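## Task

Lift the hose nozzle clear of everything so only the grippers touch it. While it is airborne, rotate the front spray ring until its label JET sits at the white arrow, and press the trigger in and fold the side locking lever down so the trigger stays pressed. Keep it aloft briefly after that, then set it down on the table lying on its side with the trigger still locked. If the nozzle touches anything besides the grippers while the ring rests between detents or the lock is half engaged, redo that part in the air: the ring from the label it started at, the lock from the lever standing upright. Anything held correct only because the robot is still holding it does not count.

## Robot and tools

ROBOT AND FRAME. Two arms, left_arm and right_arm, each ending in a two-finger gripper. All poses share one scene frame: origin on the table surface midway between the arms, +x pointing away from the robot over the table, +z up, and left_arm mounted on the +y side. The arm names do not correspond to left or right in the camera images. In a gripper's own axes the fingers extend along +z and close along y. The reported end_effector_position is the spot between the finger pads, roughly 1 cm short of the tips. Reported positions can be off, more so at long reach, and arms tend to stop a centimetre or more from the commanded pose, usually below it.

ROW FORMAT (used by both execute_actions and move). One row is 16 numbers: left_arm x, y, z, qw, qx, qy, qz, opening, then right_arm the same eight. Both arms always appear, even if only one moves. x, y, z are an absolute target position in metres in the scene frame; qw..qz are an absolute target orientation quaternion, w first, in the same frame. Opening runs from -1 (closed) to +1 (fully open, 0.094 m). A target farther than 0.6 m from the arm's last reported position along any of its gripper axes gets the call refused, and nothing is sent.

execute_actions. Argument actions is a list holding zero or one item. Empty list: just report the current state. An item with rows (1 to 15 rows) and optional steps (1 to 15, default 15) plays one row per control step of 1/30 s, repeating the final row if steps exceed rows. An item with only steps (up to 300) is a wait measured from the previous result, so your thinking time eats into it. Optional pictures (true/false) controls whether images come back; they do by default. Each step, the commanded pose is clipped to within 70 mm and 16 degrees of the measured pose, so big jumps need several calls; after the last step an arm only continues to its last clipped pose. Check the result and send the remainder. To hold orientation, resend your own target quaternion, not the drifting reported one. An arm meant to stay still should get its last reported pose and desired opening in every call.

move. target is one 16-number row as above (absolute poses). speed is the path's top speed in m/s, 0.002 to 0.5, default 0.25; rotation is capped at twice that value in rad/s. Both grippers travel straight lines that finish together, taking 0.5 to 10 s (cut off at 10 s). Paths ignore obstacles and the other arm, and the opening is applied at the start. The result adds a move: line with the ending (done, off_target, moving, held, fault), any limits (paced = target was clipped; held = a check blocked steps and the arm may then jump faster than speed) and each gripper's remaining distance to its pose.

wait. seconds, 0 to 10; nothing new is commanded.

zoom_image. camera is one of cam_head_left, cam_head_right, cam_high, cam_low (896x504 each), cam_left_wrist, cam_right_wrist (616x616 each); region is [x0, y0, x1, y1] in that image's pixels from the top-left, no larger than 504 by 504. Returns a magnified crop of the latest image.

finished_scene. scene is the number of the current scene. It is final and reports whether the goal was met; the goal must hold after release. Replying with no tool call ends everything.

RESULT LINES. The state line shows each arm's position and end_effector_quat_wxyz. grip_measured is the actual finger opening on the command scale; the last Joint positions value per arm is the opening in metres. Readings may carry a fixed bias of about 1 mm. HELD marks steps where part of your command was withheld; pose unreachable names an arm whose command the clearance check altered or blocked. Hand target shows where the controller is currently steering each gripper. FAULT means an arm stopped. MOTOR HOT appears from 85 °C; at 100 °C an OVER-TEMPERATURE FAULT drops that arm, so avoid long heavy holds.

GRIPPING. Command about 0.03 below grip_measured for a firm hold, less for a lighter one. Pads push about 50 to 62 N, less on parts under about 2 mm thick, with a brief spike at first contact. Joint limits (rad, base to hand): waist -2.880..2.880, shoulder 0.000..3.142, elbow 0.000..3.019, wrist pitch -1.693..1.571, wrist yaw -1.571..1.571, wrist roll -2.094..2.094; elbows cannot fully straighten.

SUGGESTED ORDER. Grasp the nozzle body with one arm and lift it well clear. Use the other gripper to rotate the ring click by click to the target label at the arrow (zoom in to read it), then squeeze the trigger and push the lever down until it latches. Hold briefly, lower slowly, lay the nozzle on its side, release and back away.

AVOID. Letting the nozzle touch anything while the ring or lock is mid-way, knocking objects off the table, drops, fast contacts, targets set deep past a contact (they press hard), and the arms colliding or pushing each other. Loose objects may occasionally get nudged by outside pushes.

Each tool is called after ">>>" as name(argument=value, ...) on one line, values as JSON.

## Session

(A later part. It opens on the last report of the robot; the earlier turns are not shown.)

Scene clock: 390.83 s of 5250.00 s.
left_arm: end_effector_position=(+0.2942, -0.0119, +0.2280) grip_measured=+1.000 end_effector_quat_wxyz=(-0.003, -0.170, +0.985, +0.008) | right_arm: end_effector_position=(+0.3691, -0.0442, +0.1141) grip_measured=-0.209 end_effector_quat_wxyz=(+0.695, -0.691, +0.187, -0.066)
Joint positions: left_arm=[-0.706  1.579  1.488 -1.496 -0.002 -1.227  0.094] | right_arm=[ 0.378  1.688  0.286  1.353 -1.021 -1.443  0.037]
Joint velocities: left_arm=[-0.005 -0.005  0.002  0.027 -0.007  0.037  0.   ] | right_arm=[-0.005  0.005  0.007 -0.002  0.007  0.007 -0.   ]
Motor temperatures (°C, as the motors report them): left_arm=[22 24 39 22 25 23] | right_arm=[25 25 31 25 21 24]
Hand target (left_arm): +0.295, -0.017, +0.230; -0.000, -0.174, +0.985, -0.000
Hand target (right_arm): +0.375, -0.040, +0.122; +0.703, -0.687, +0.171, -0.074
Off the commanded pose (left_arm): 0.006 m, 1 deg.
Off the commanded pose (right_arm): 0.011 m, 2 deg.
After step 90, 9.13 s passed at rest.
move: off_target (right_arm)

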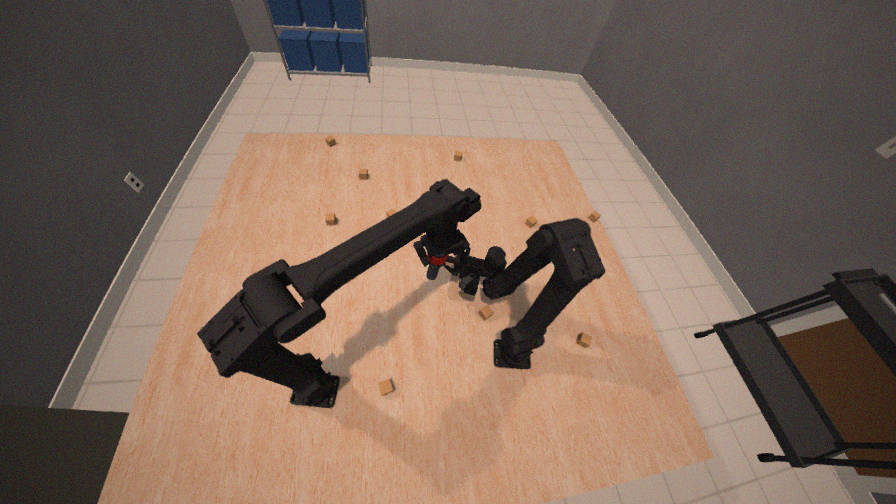

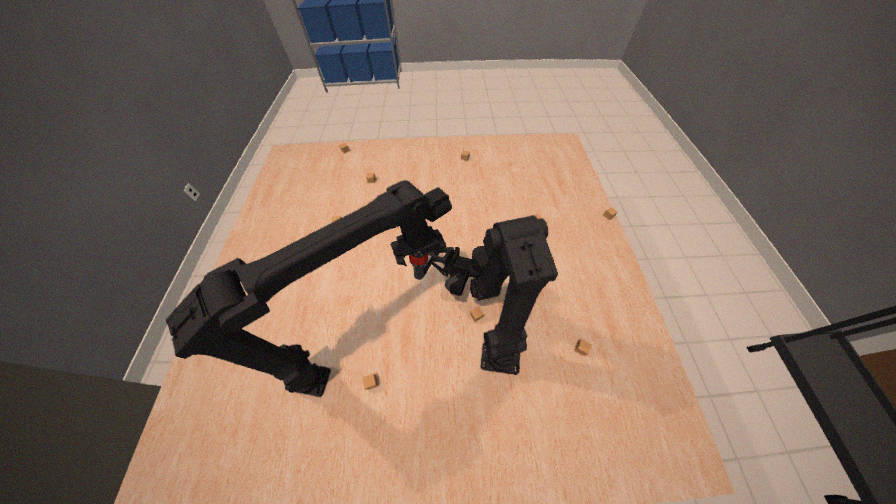

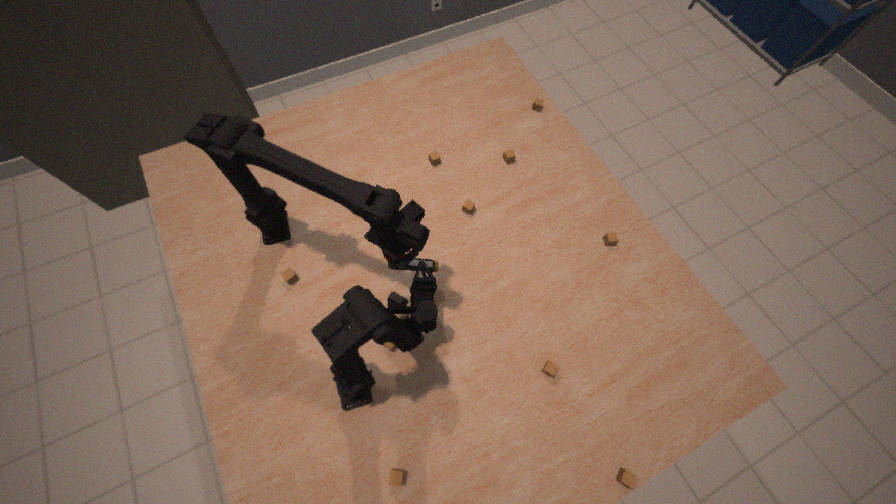

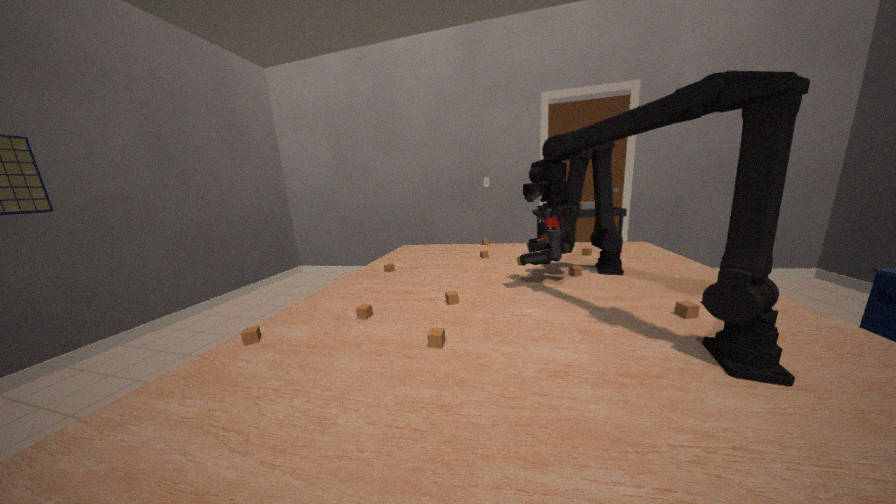

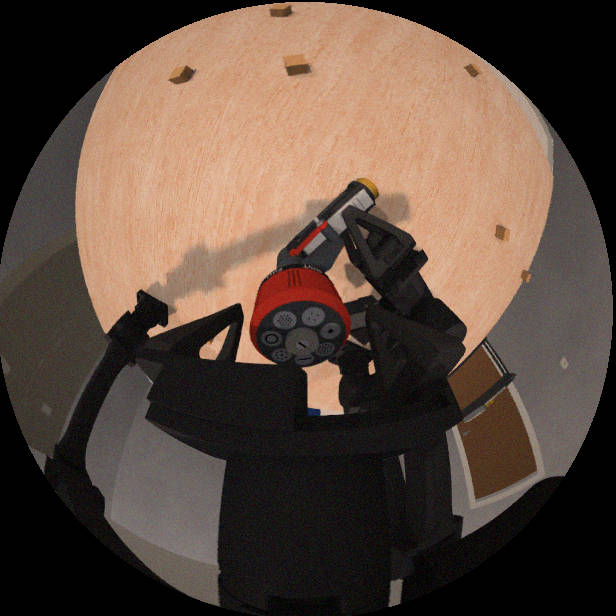

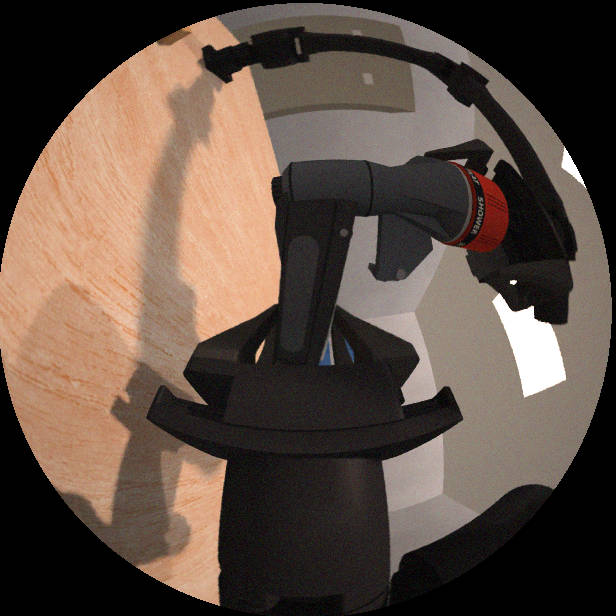

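>>> move(target=[0.295,-0.017,0.232,0,-0.1736,0.9848,0,0.15, 0.375,-0.04,0.122,0.703,-0.686,0.171,-0.074,-0.29], speed=0.04)

Scene clock: 398.13 s of 5250.00 s.
left_arm: end_effector_position=(+0.2935, -0.0104, +0.2273) grip_measured=+0.244 end_effector_quat_wxyz=(-0.004, -0.170, +0.985, +0.011) | right_arm: end_effector_position=(+0.3698, -0.0446, +0.1138) grip_measured=-0.209 end_effector_quat_wxyz=(+0.695, -0.691, +0.189, -0.068)
Joint positions: left_arm=[-0.706  1.579  1.486 -1.5   -0.004 -1.228  0.058] | right_arm=[ 0.377  1.688  0.286  1.353 -1.016 -1.443  0.037]
Joint velocities: left_arm=[-0.005 -0.015 -0.002  0.002 -0.007 -0.022 -0.001] | right_arm=[-0.005 -0.005 -0.002  0.007 -0.154 -0.007 -0.   ]
Motor temperatures (°C, as the motors report them): left_arm=[22 24 39 22 25 23] | right_arm=[25 25 31 25 21 24]
Hand target (left_arm): +0.295, -0.017, +0.232; +0.000, -0.174, +0.985, +0.000
Hand target (right_arm): +0.375, -0.040, +0.122; +0.703, -0.687, +0.171, -0.074
Off the commanded pose (left_arm): 0.008 m, 1 deg.
Off the commanded pose (right_arm): 0.011 m, 2 deg.
After step 90, 3.57 s passed at rest.
move: off_target (right_arm)

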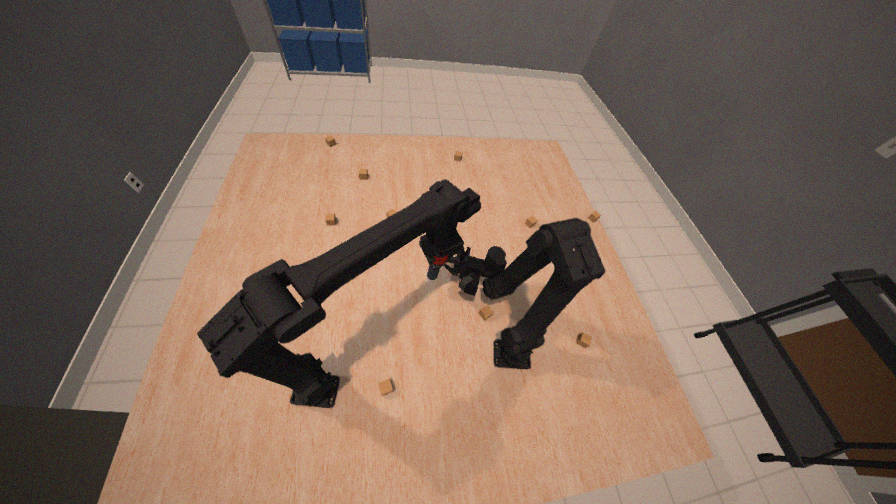

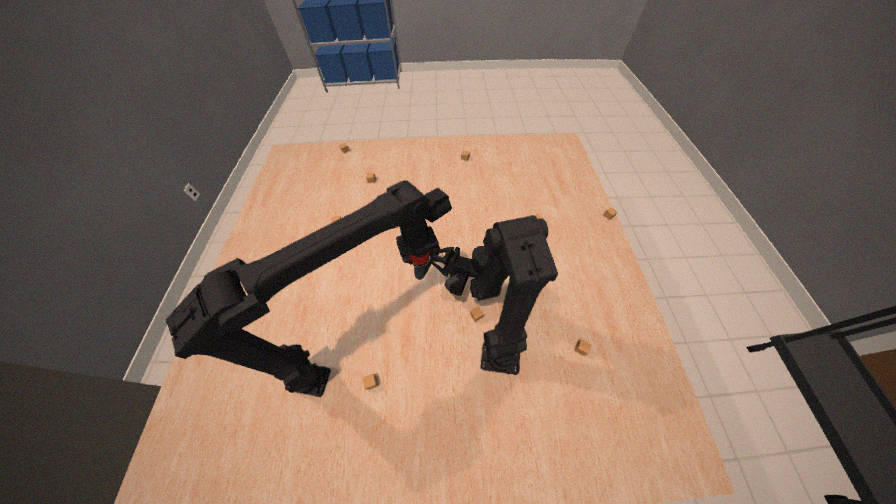

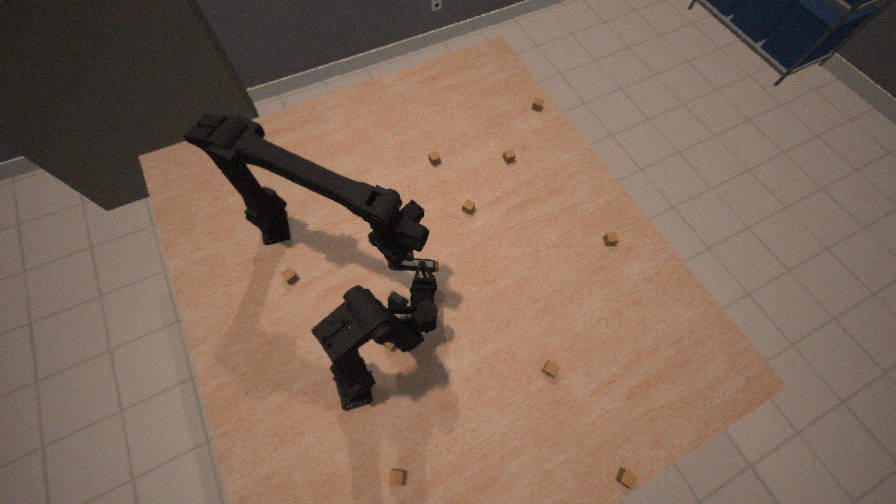

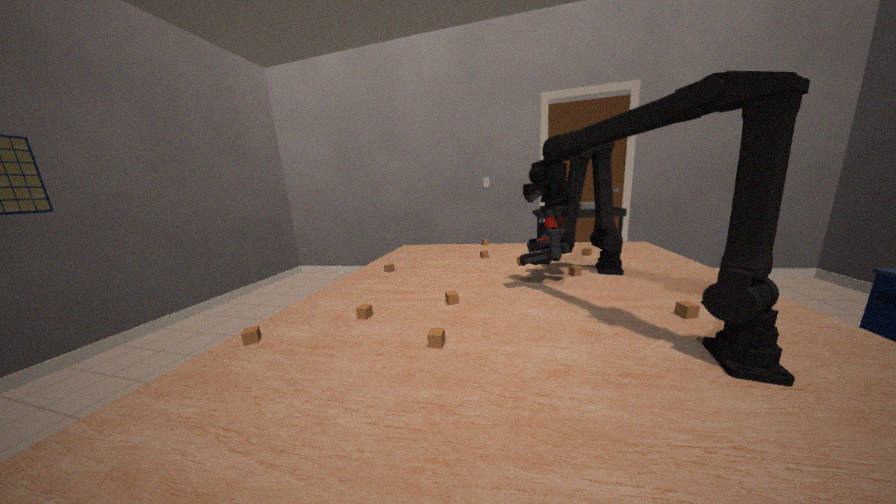

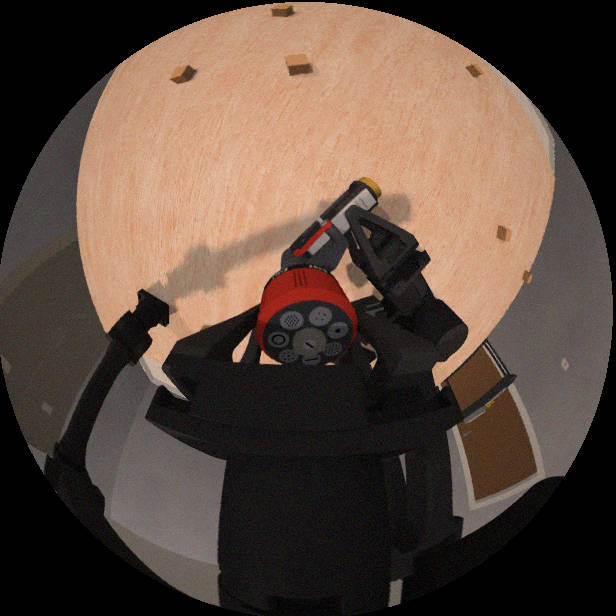

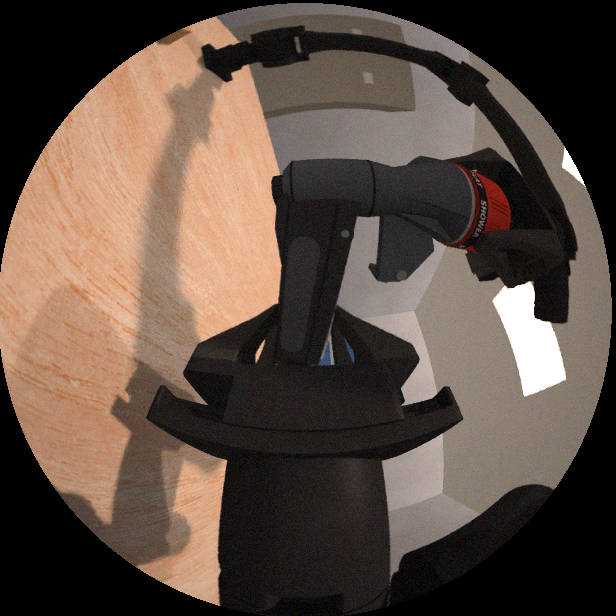

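>>> move(target=[0.295,-0.015,0.232,0,0.2706,0.9627,0,0.15, 0.375,-0.04,0.122,0.703,-0.686,0.171,-0.074,-0.29], speed=0.12)

>>> zoom_image(camera="cam_right_wrist", region=[400,130,560,290])

Scene clock: 409.57 s of 5250.00 s.
left_arm: end_effector_position=(+0.2915, -0.0096, +0.2280) grip_measured=+0.243 end_effector_quat_wxyz=(-0.011, +0.257, +0.966, +0.007) | right_arm: end_effector_position=(+0.3694, -0.0447, +0.1143) grip_measured=-0.209 end_effector_quat_wxyz=(+0.695, -0.690, +0.188, -0.069)
Joint positions: left_arm=[-0.706  1.576  1.484 -1.505  0.002 -0.366  0.058] | right_arm=[ 0.377  1.688  0.284  1.358 -1.015 -1.443  0.037]
Joint velocities: left_arm=[ 0.005  0.005 -0.012 -0.002 -0.051 -0.022  0.001] | right_arm=[ 0.015 -0.015 -0.007  0.002  0.022 -0.007 -0.   ]
Motor temperatures (°C, as the motors report them): left_arm=[22 24 38 22 25 23] | right_arm=[25 25 31 25 21 24]
Hand target (left_arm): +0.295, -0.015, +0.232; +0.000, +0.271, +0.963, +0.000
Hand target (right_arm): +0.375, -0.040, +0.122; +0.703, -0.687, +0.171, -0.074
Off the commanded pose (left_arm): 0.008 m, 2 deg.
Off the commanded pose (right_arm): 0.011 m, 2 deg.
After step 90, 4.33 s passed at rest.
move: off_target (right_arm)

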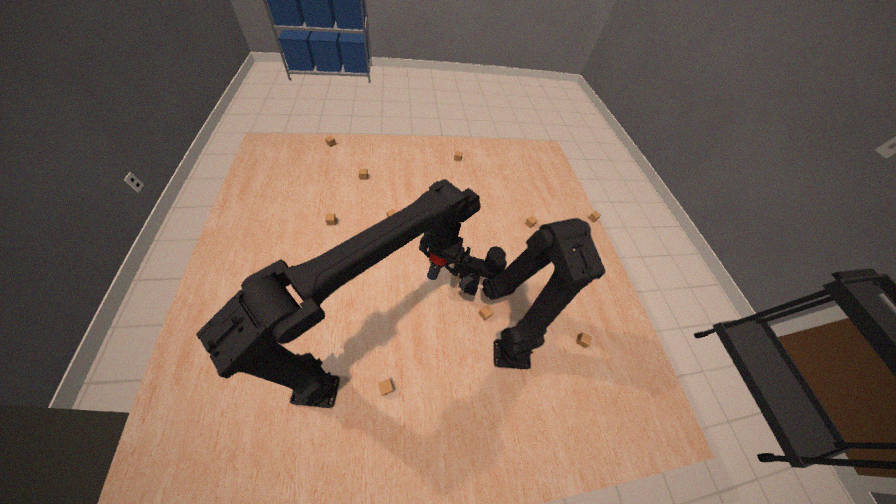

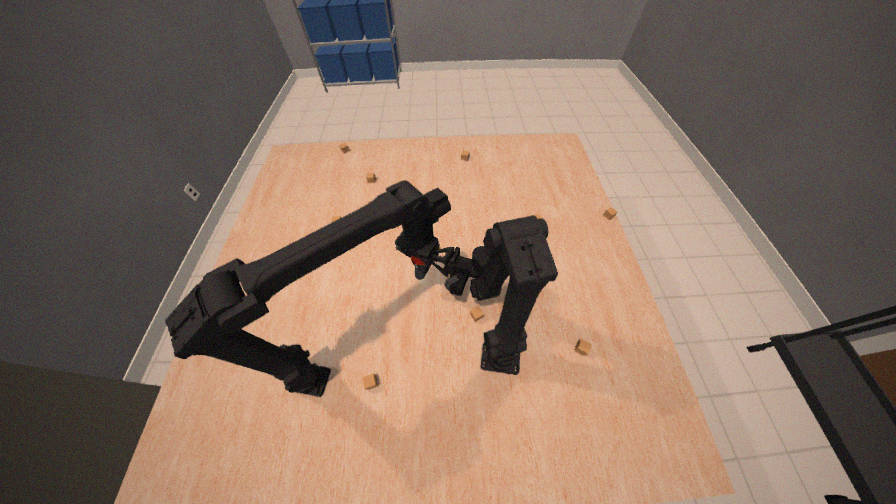

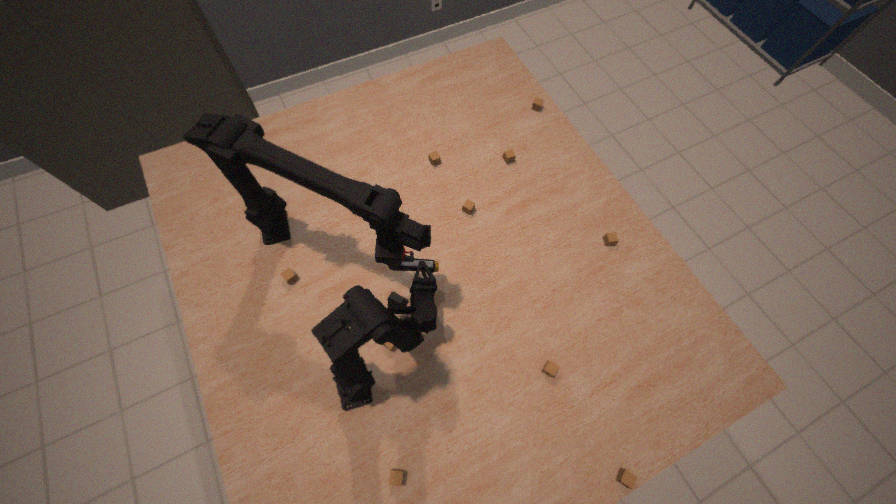

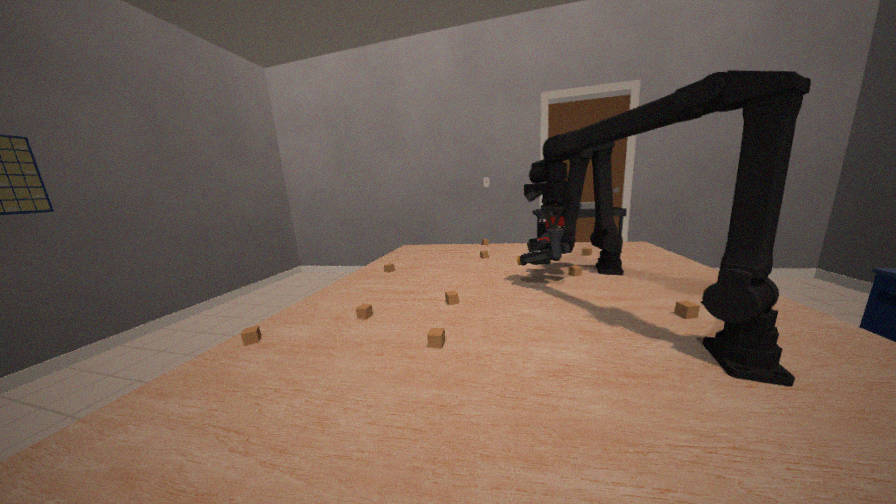

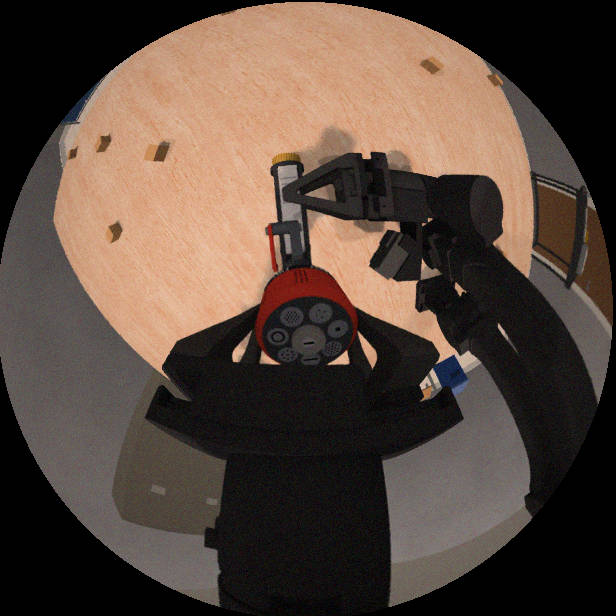

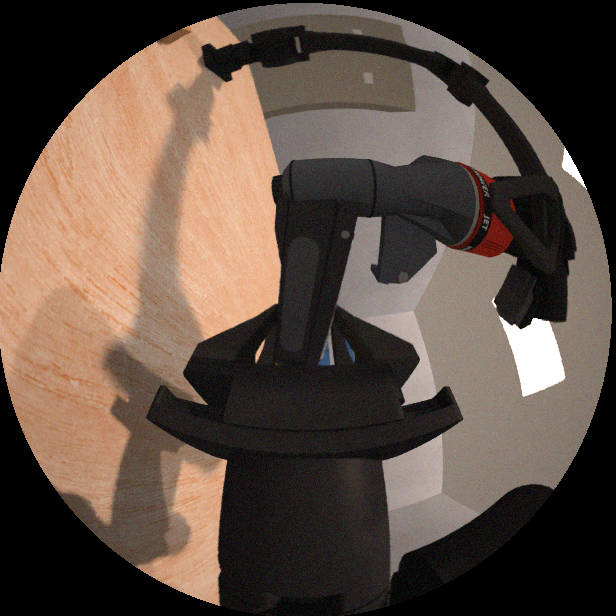

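Region (400, 130, 560, 290) of cam_right_wrist's 616x616 image, scaled by 3.150, with more detail than that image has.

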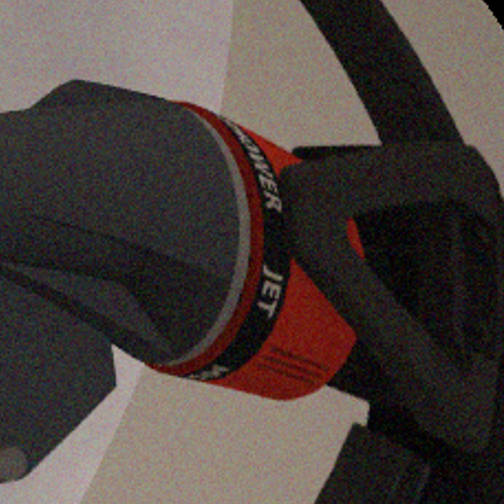

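>>> move(target=[0.295,-0.015,0.232,0,0.6626,0.749,0,0.15, 0.375,-0.04,0.122,0.703,-0.686,0.171,-0.074,-0.29], speed=0.18)

>>> move(target=[0.295,-0.015,0.232,0,0.9288,0.3706,0,0.15, 0.375,-0.04,0.122,0.703,-0.686,0.171,-0.074,-0.29], speed=0.18)

>>> zoom_image(camera="cam_right_wrist", region=[400,130,560,290])

Scene clock: 426.50 s of 5250.00 s.
left_arm: end_effector_position=(+0.2896, -0.0035, +0.2257) grip_measured=+0.243 end_effector_quat_wxyz=(-0.024, +0.652, +0.758, +0.002) | right_arm: end_effector_position=(+0.3721, -0.0443, +0.1177) grip_measured=-0.209 end_effector_quat_wxyz=(+0.696, -0.693, +0.166, -0.090)
Joint positions: left_arm=[-0.7    1.576  1.478 -1.521  0.004  0.541  0.058] | right_arm=[ 0.377  1.688  0.291  1.369 -1.017 -1.489  0.037]
Joint velocities: left_arm=[-0.005 -0.005 -0.002  0.017 -0.051  0.037  0.   ] | right_arm=[-0.015 -0.005  0.007  0.007 -0.051 -0.081  0.001]
Motor temperatures (°C, as the motors report them): left_arm=[22 24 38 22 25 23] | right_arm=[25 25 31 25 22 24]
Hand target (left_arm): +0.295, -0.015, +0.232; -0.000, +0.662, +0.749, +0.000
Hand target (right_arm): +0.375, -0.040, +0.122; +0.702, -0.687, +0.171, -0.074
Off the commanded pose (left_arm): 0.014 m, 3 deg.
Off the commanded pose (right_arm): 0.007 m, 2 deg.
After step 90, 10.80 s passed at rest.
move: off_target (left_arm)

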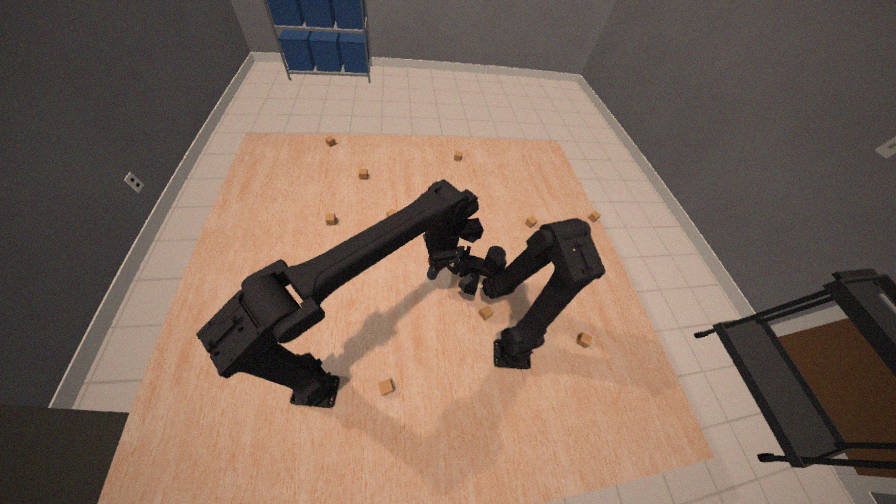

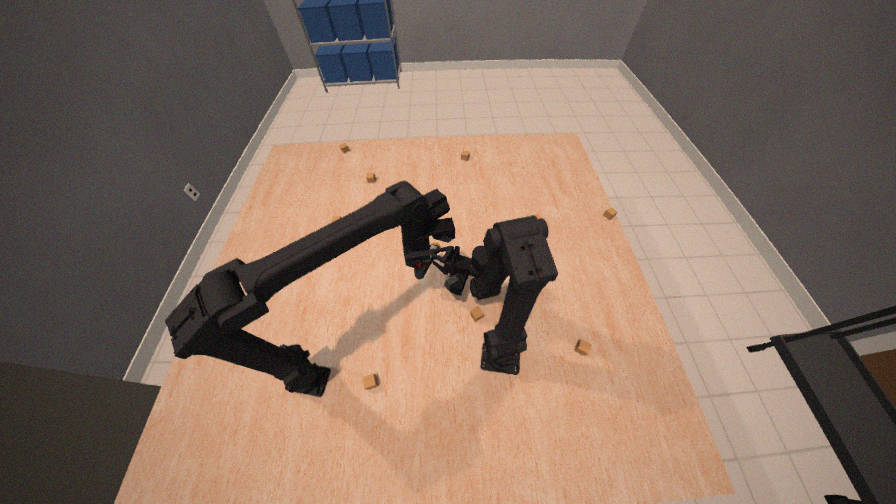

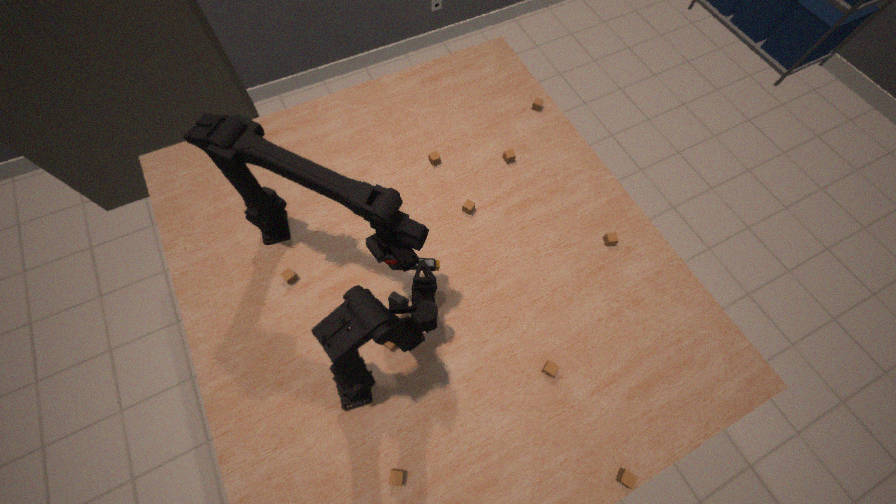

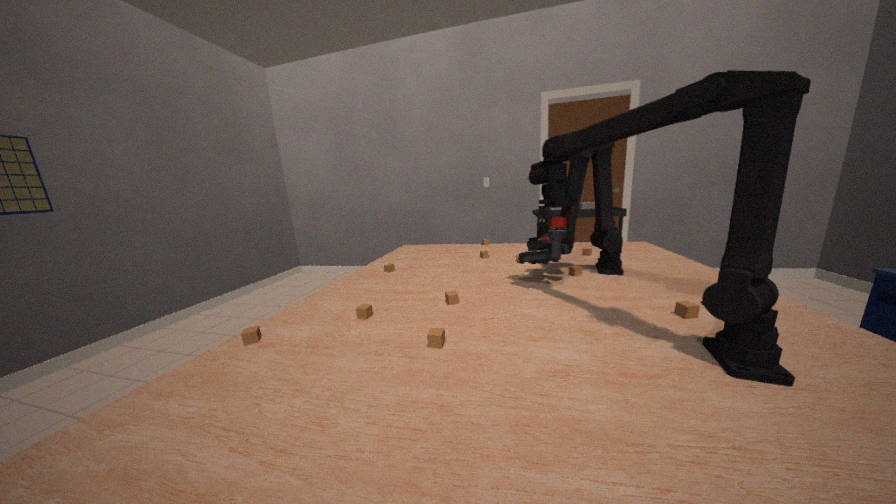

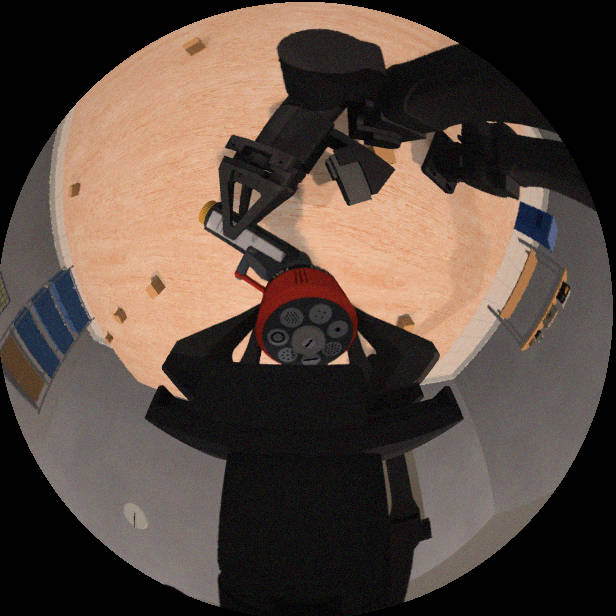

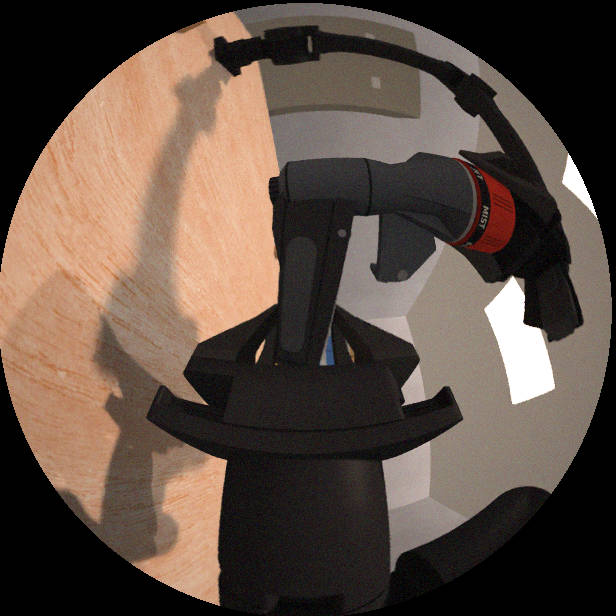

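Scene clock: 429.67 s of 5250.00 s.
left_arm: end_effector_position=(+0.2890, +0.0027, +0.2210) grip_measured=+0.242 end_effector_quat_wxyz=(-0.035, +0.921, +0.387, -0.005) | right_arm: end_effector_position=(+0.3703, -0.0440, +0.1174) grip_measured=-0.225 end_effector_quat_wxyz=(+0.695, -0.696, +0.154, -0.097)
Joint positions: left_arm=[-0.698  1.578  1.467 -1.53  -0.01   1.469  0.058] | right_arm=[ 0.377  1.688  0.29   1.369 -1.025 -1.516  0.036]
Joint velocities: left_arm=[-0.005 -0.005 -0.012 -0.002 -0.022  0.051 -0.   ] | right_arm=[ 0.005 -0.015 -0.017 -0.007 -0.022 -0.081  0.001]
Motor temperatures (°C, as the motors report them): left_arm=[22 24 38 22 25 23] | right_arm=[25 25 30 25 21 25]
Hand target (left_arm): +0.295, -0.014, +0.232; -0.000, +0.929, +0.371, +0.001
Hand target (right_arm): +0.375, -0.040, +0.122; +0.702, -0.688, +0.170, -0.074
Off the commanded pose (left_arm): 0.022 m, 5 deg.
Off the commanded pose (right_arm): 0.008 m, 4 deg.
move: off_target (left_arm, right_arm)

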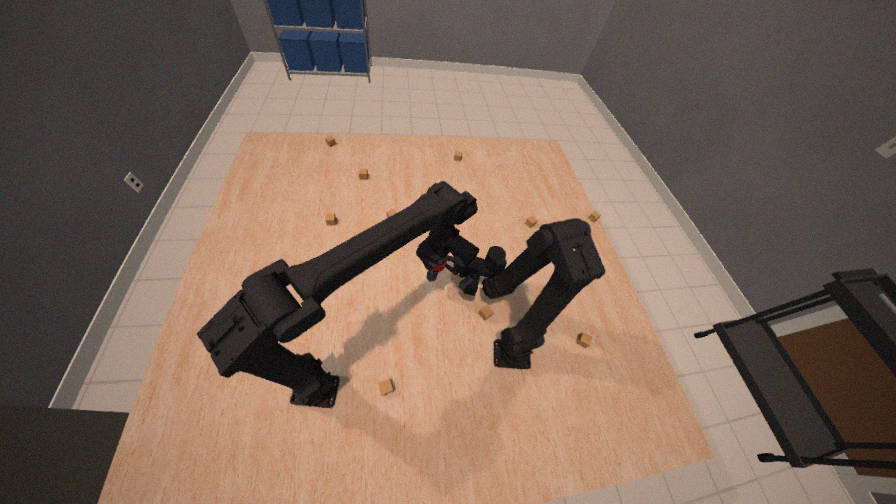

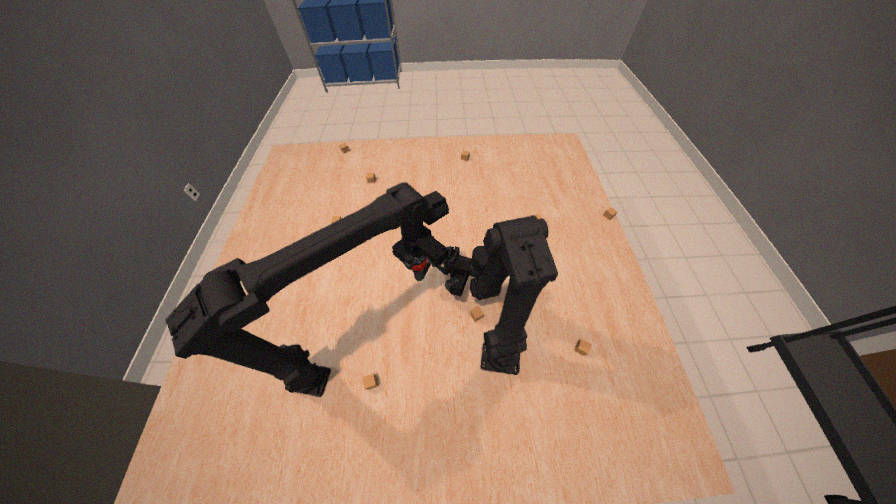

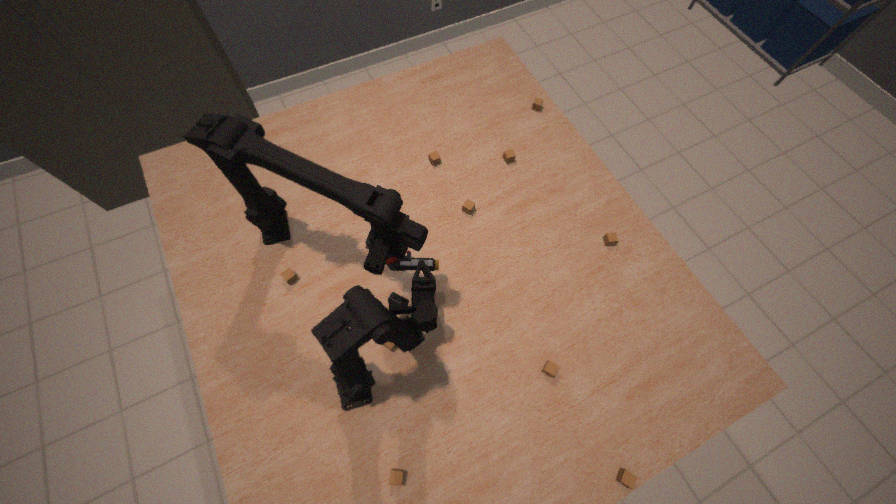

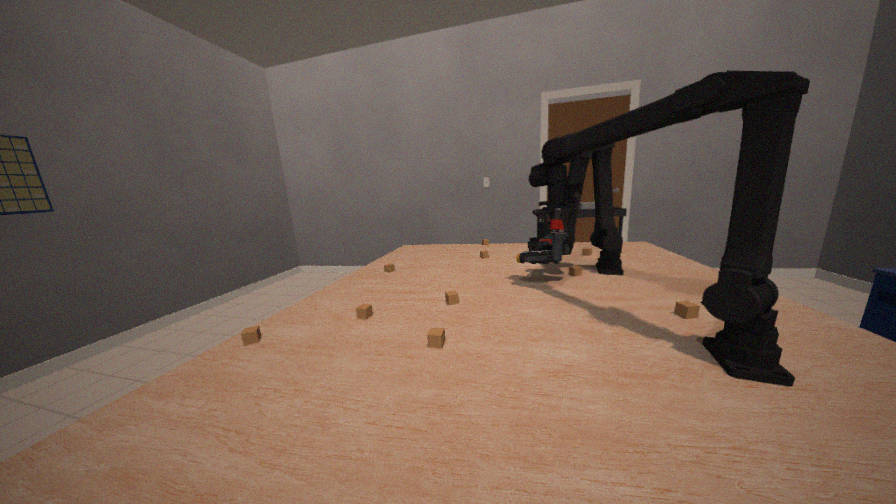

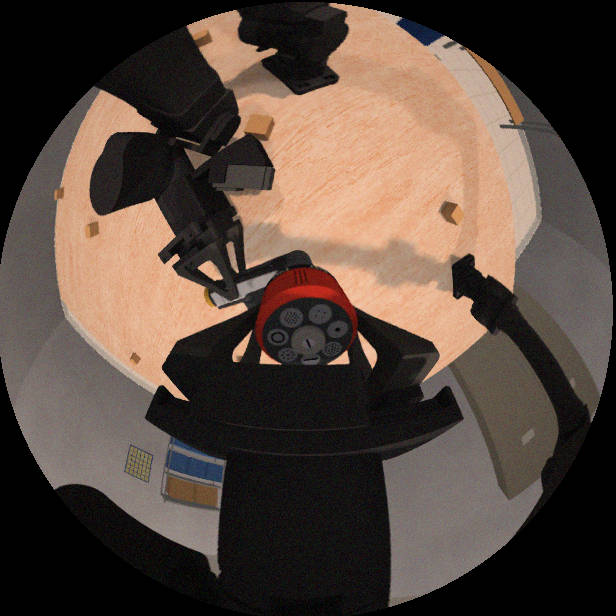

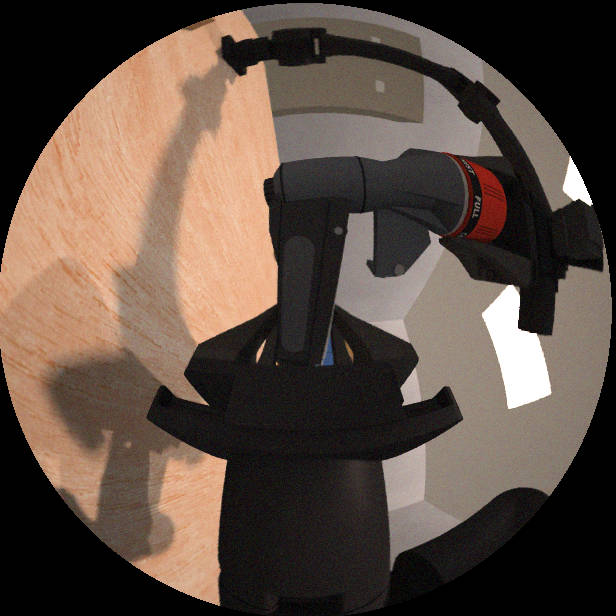

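Region (400, 130, 560, 290) of cam_right_wrist's 616x616 image, scaled by 3.150, with more detail than that image has.

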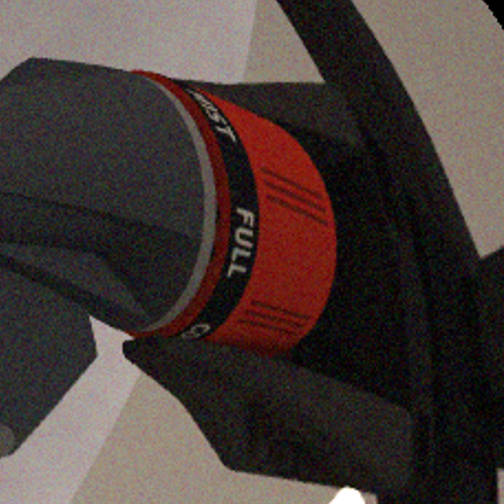

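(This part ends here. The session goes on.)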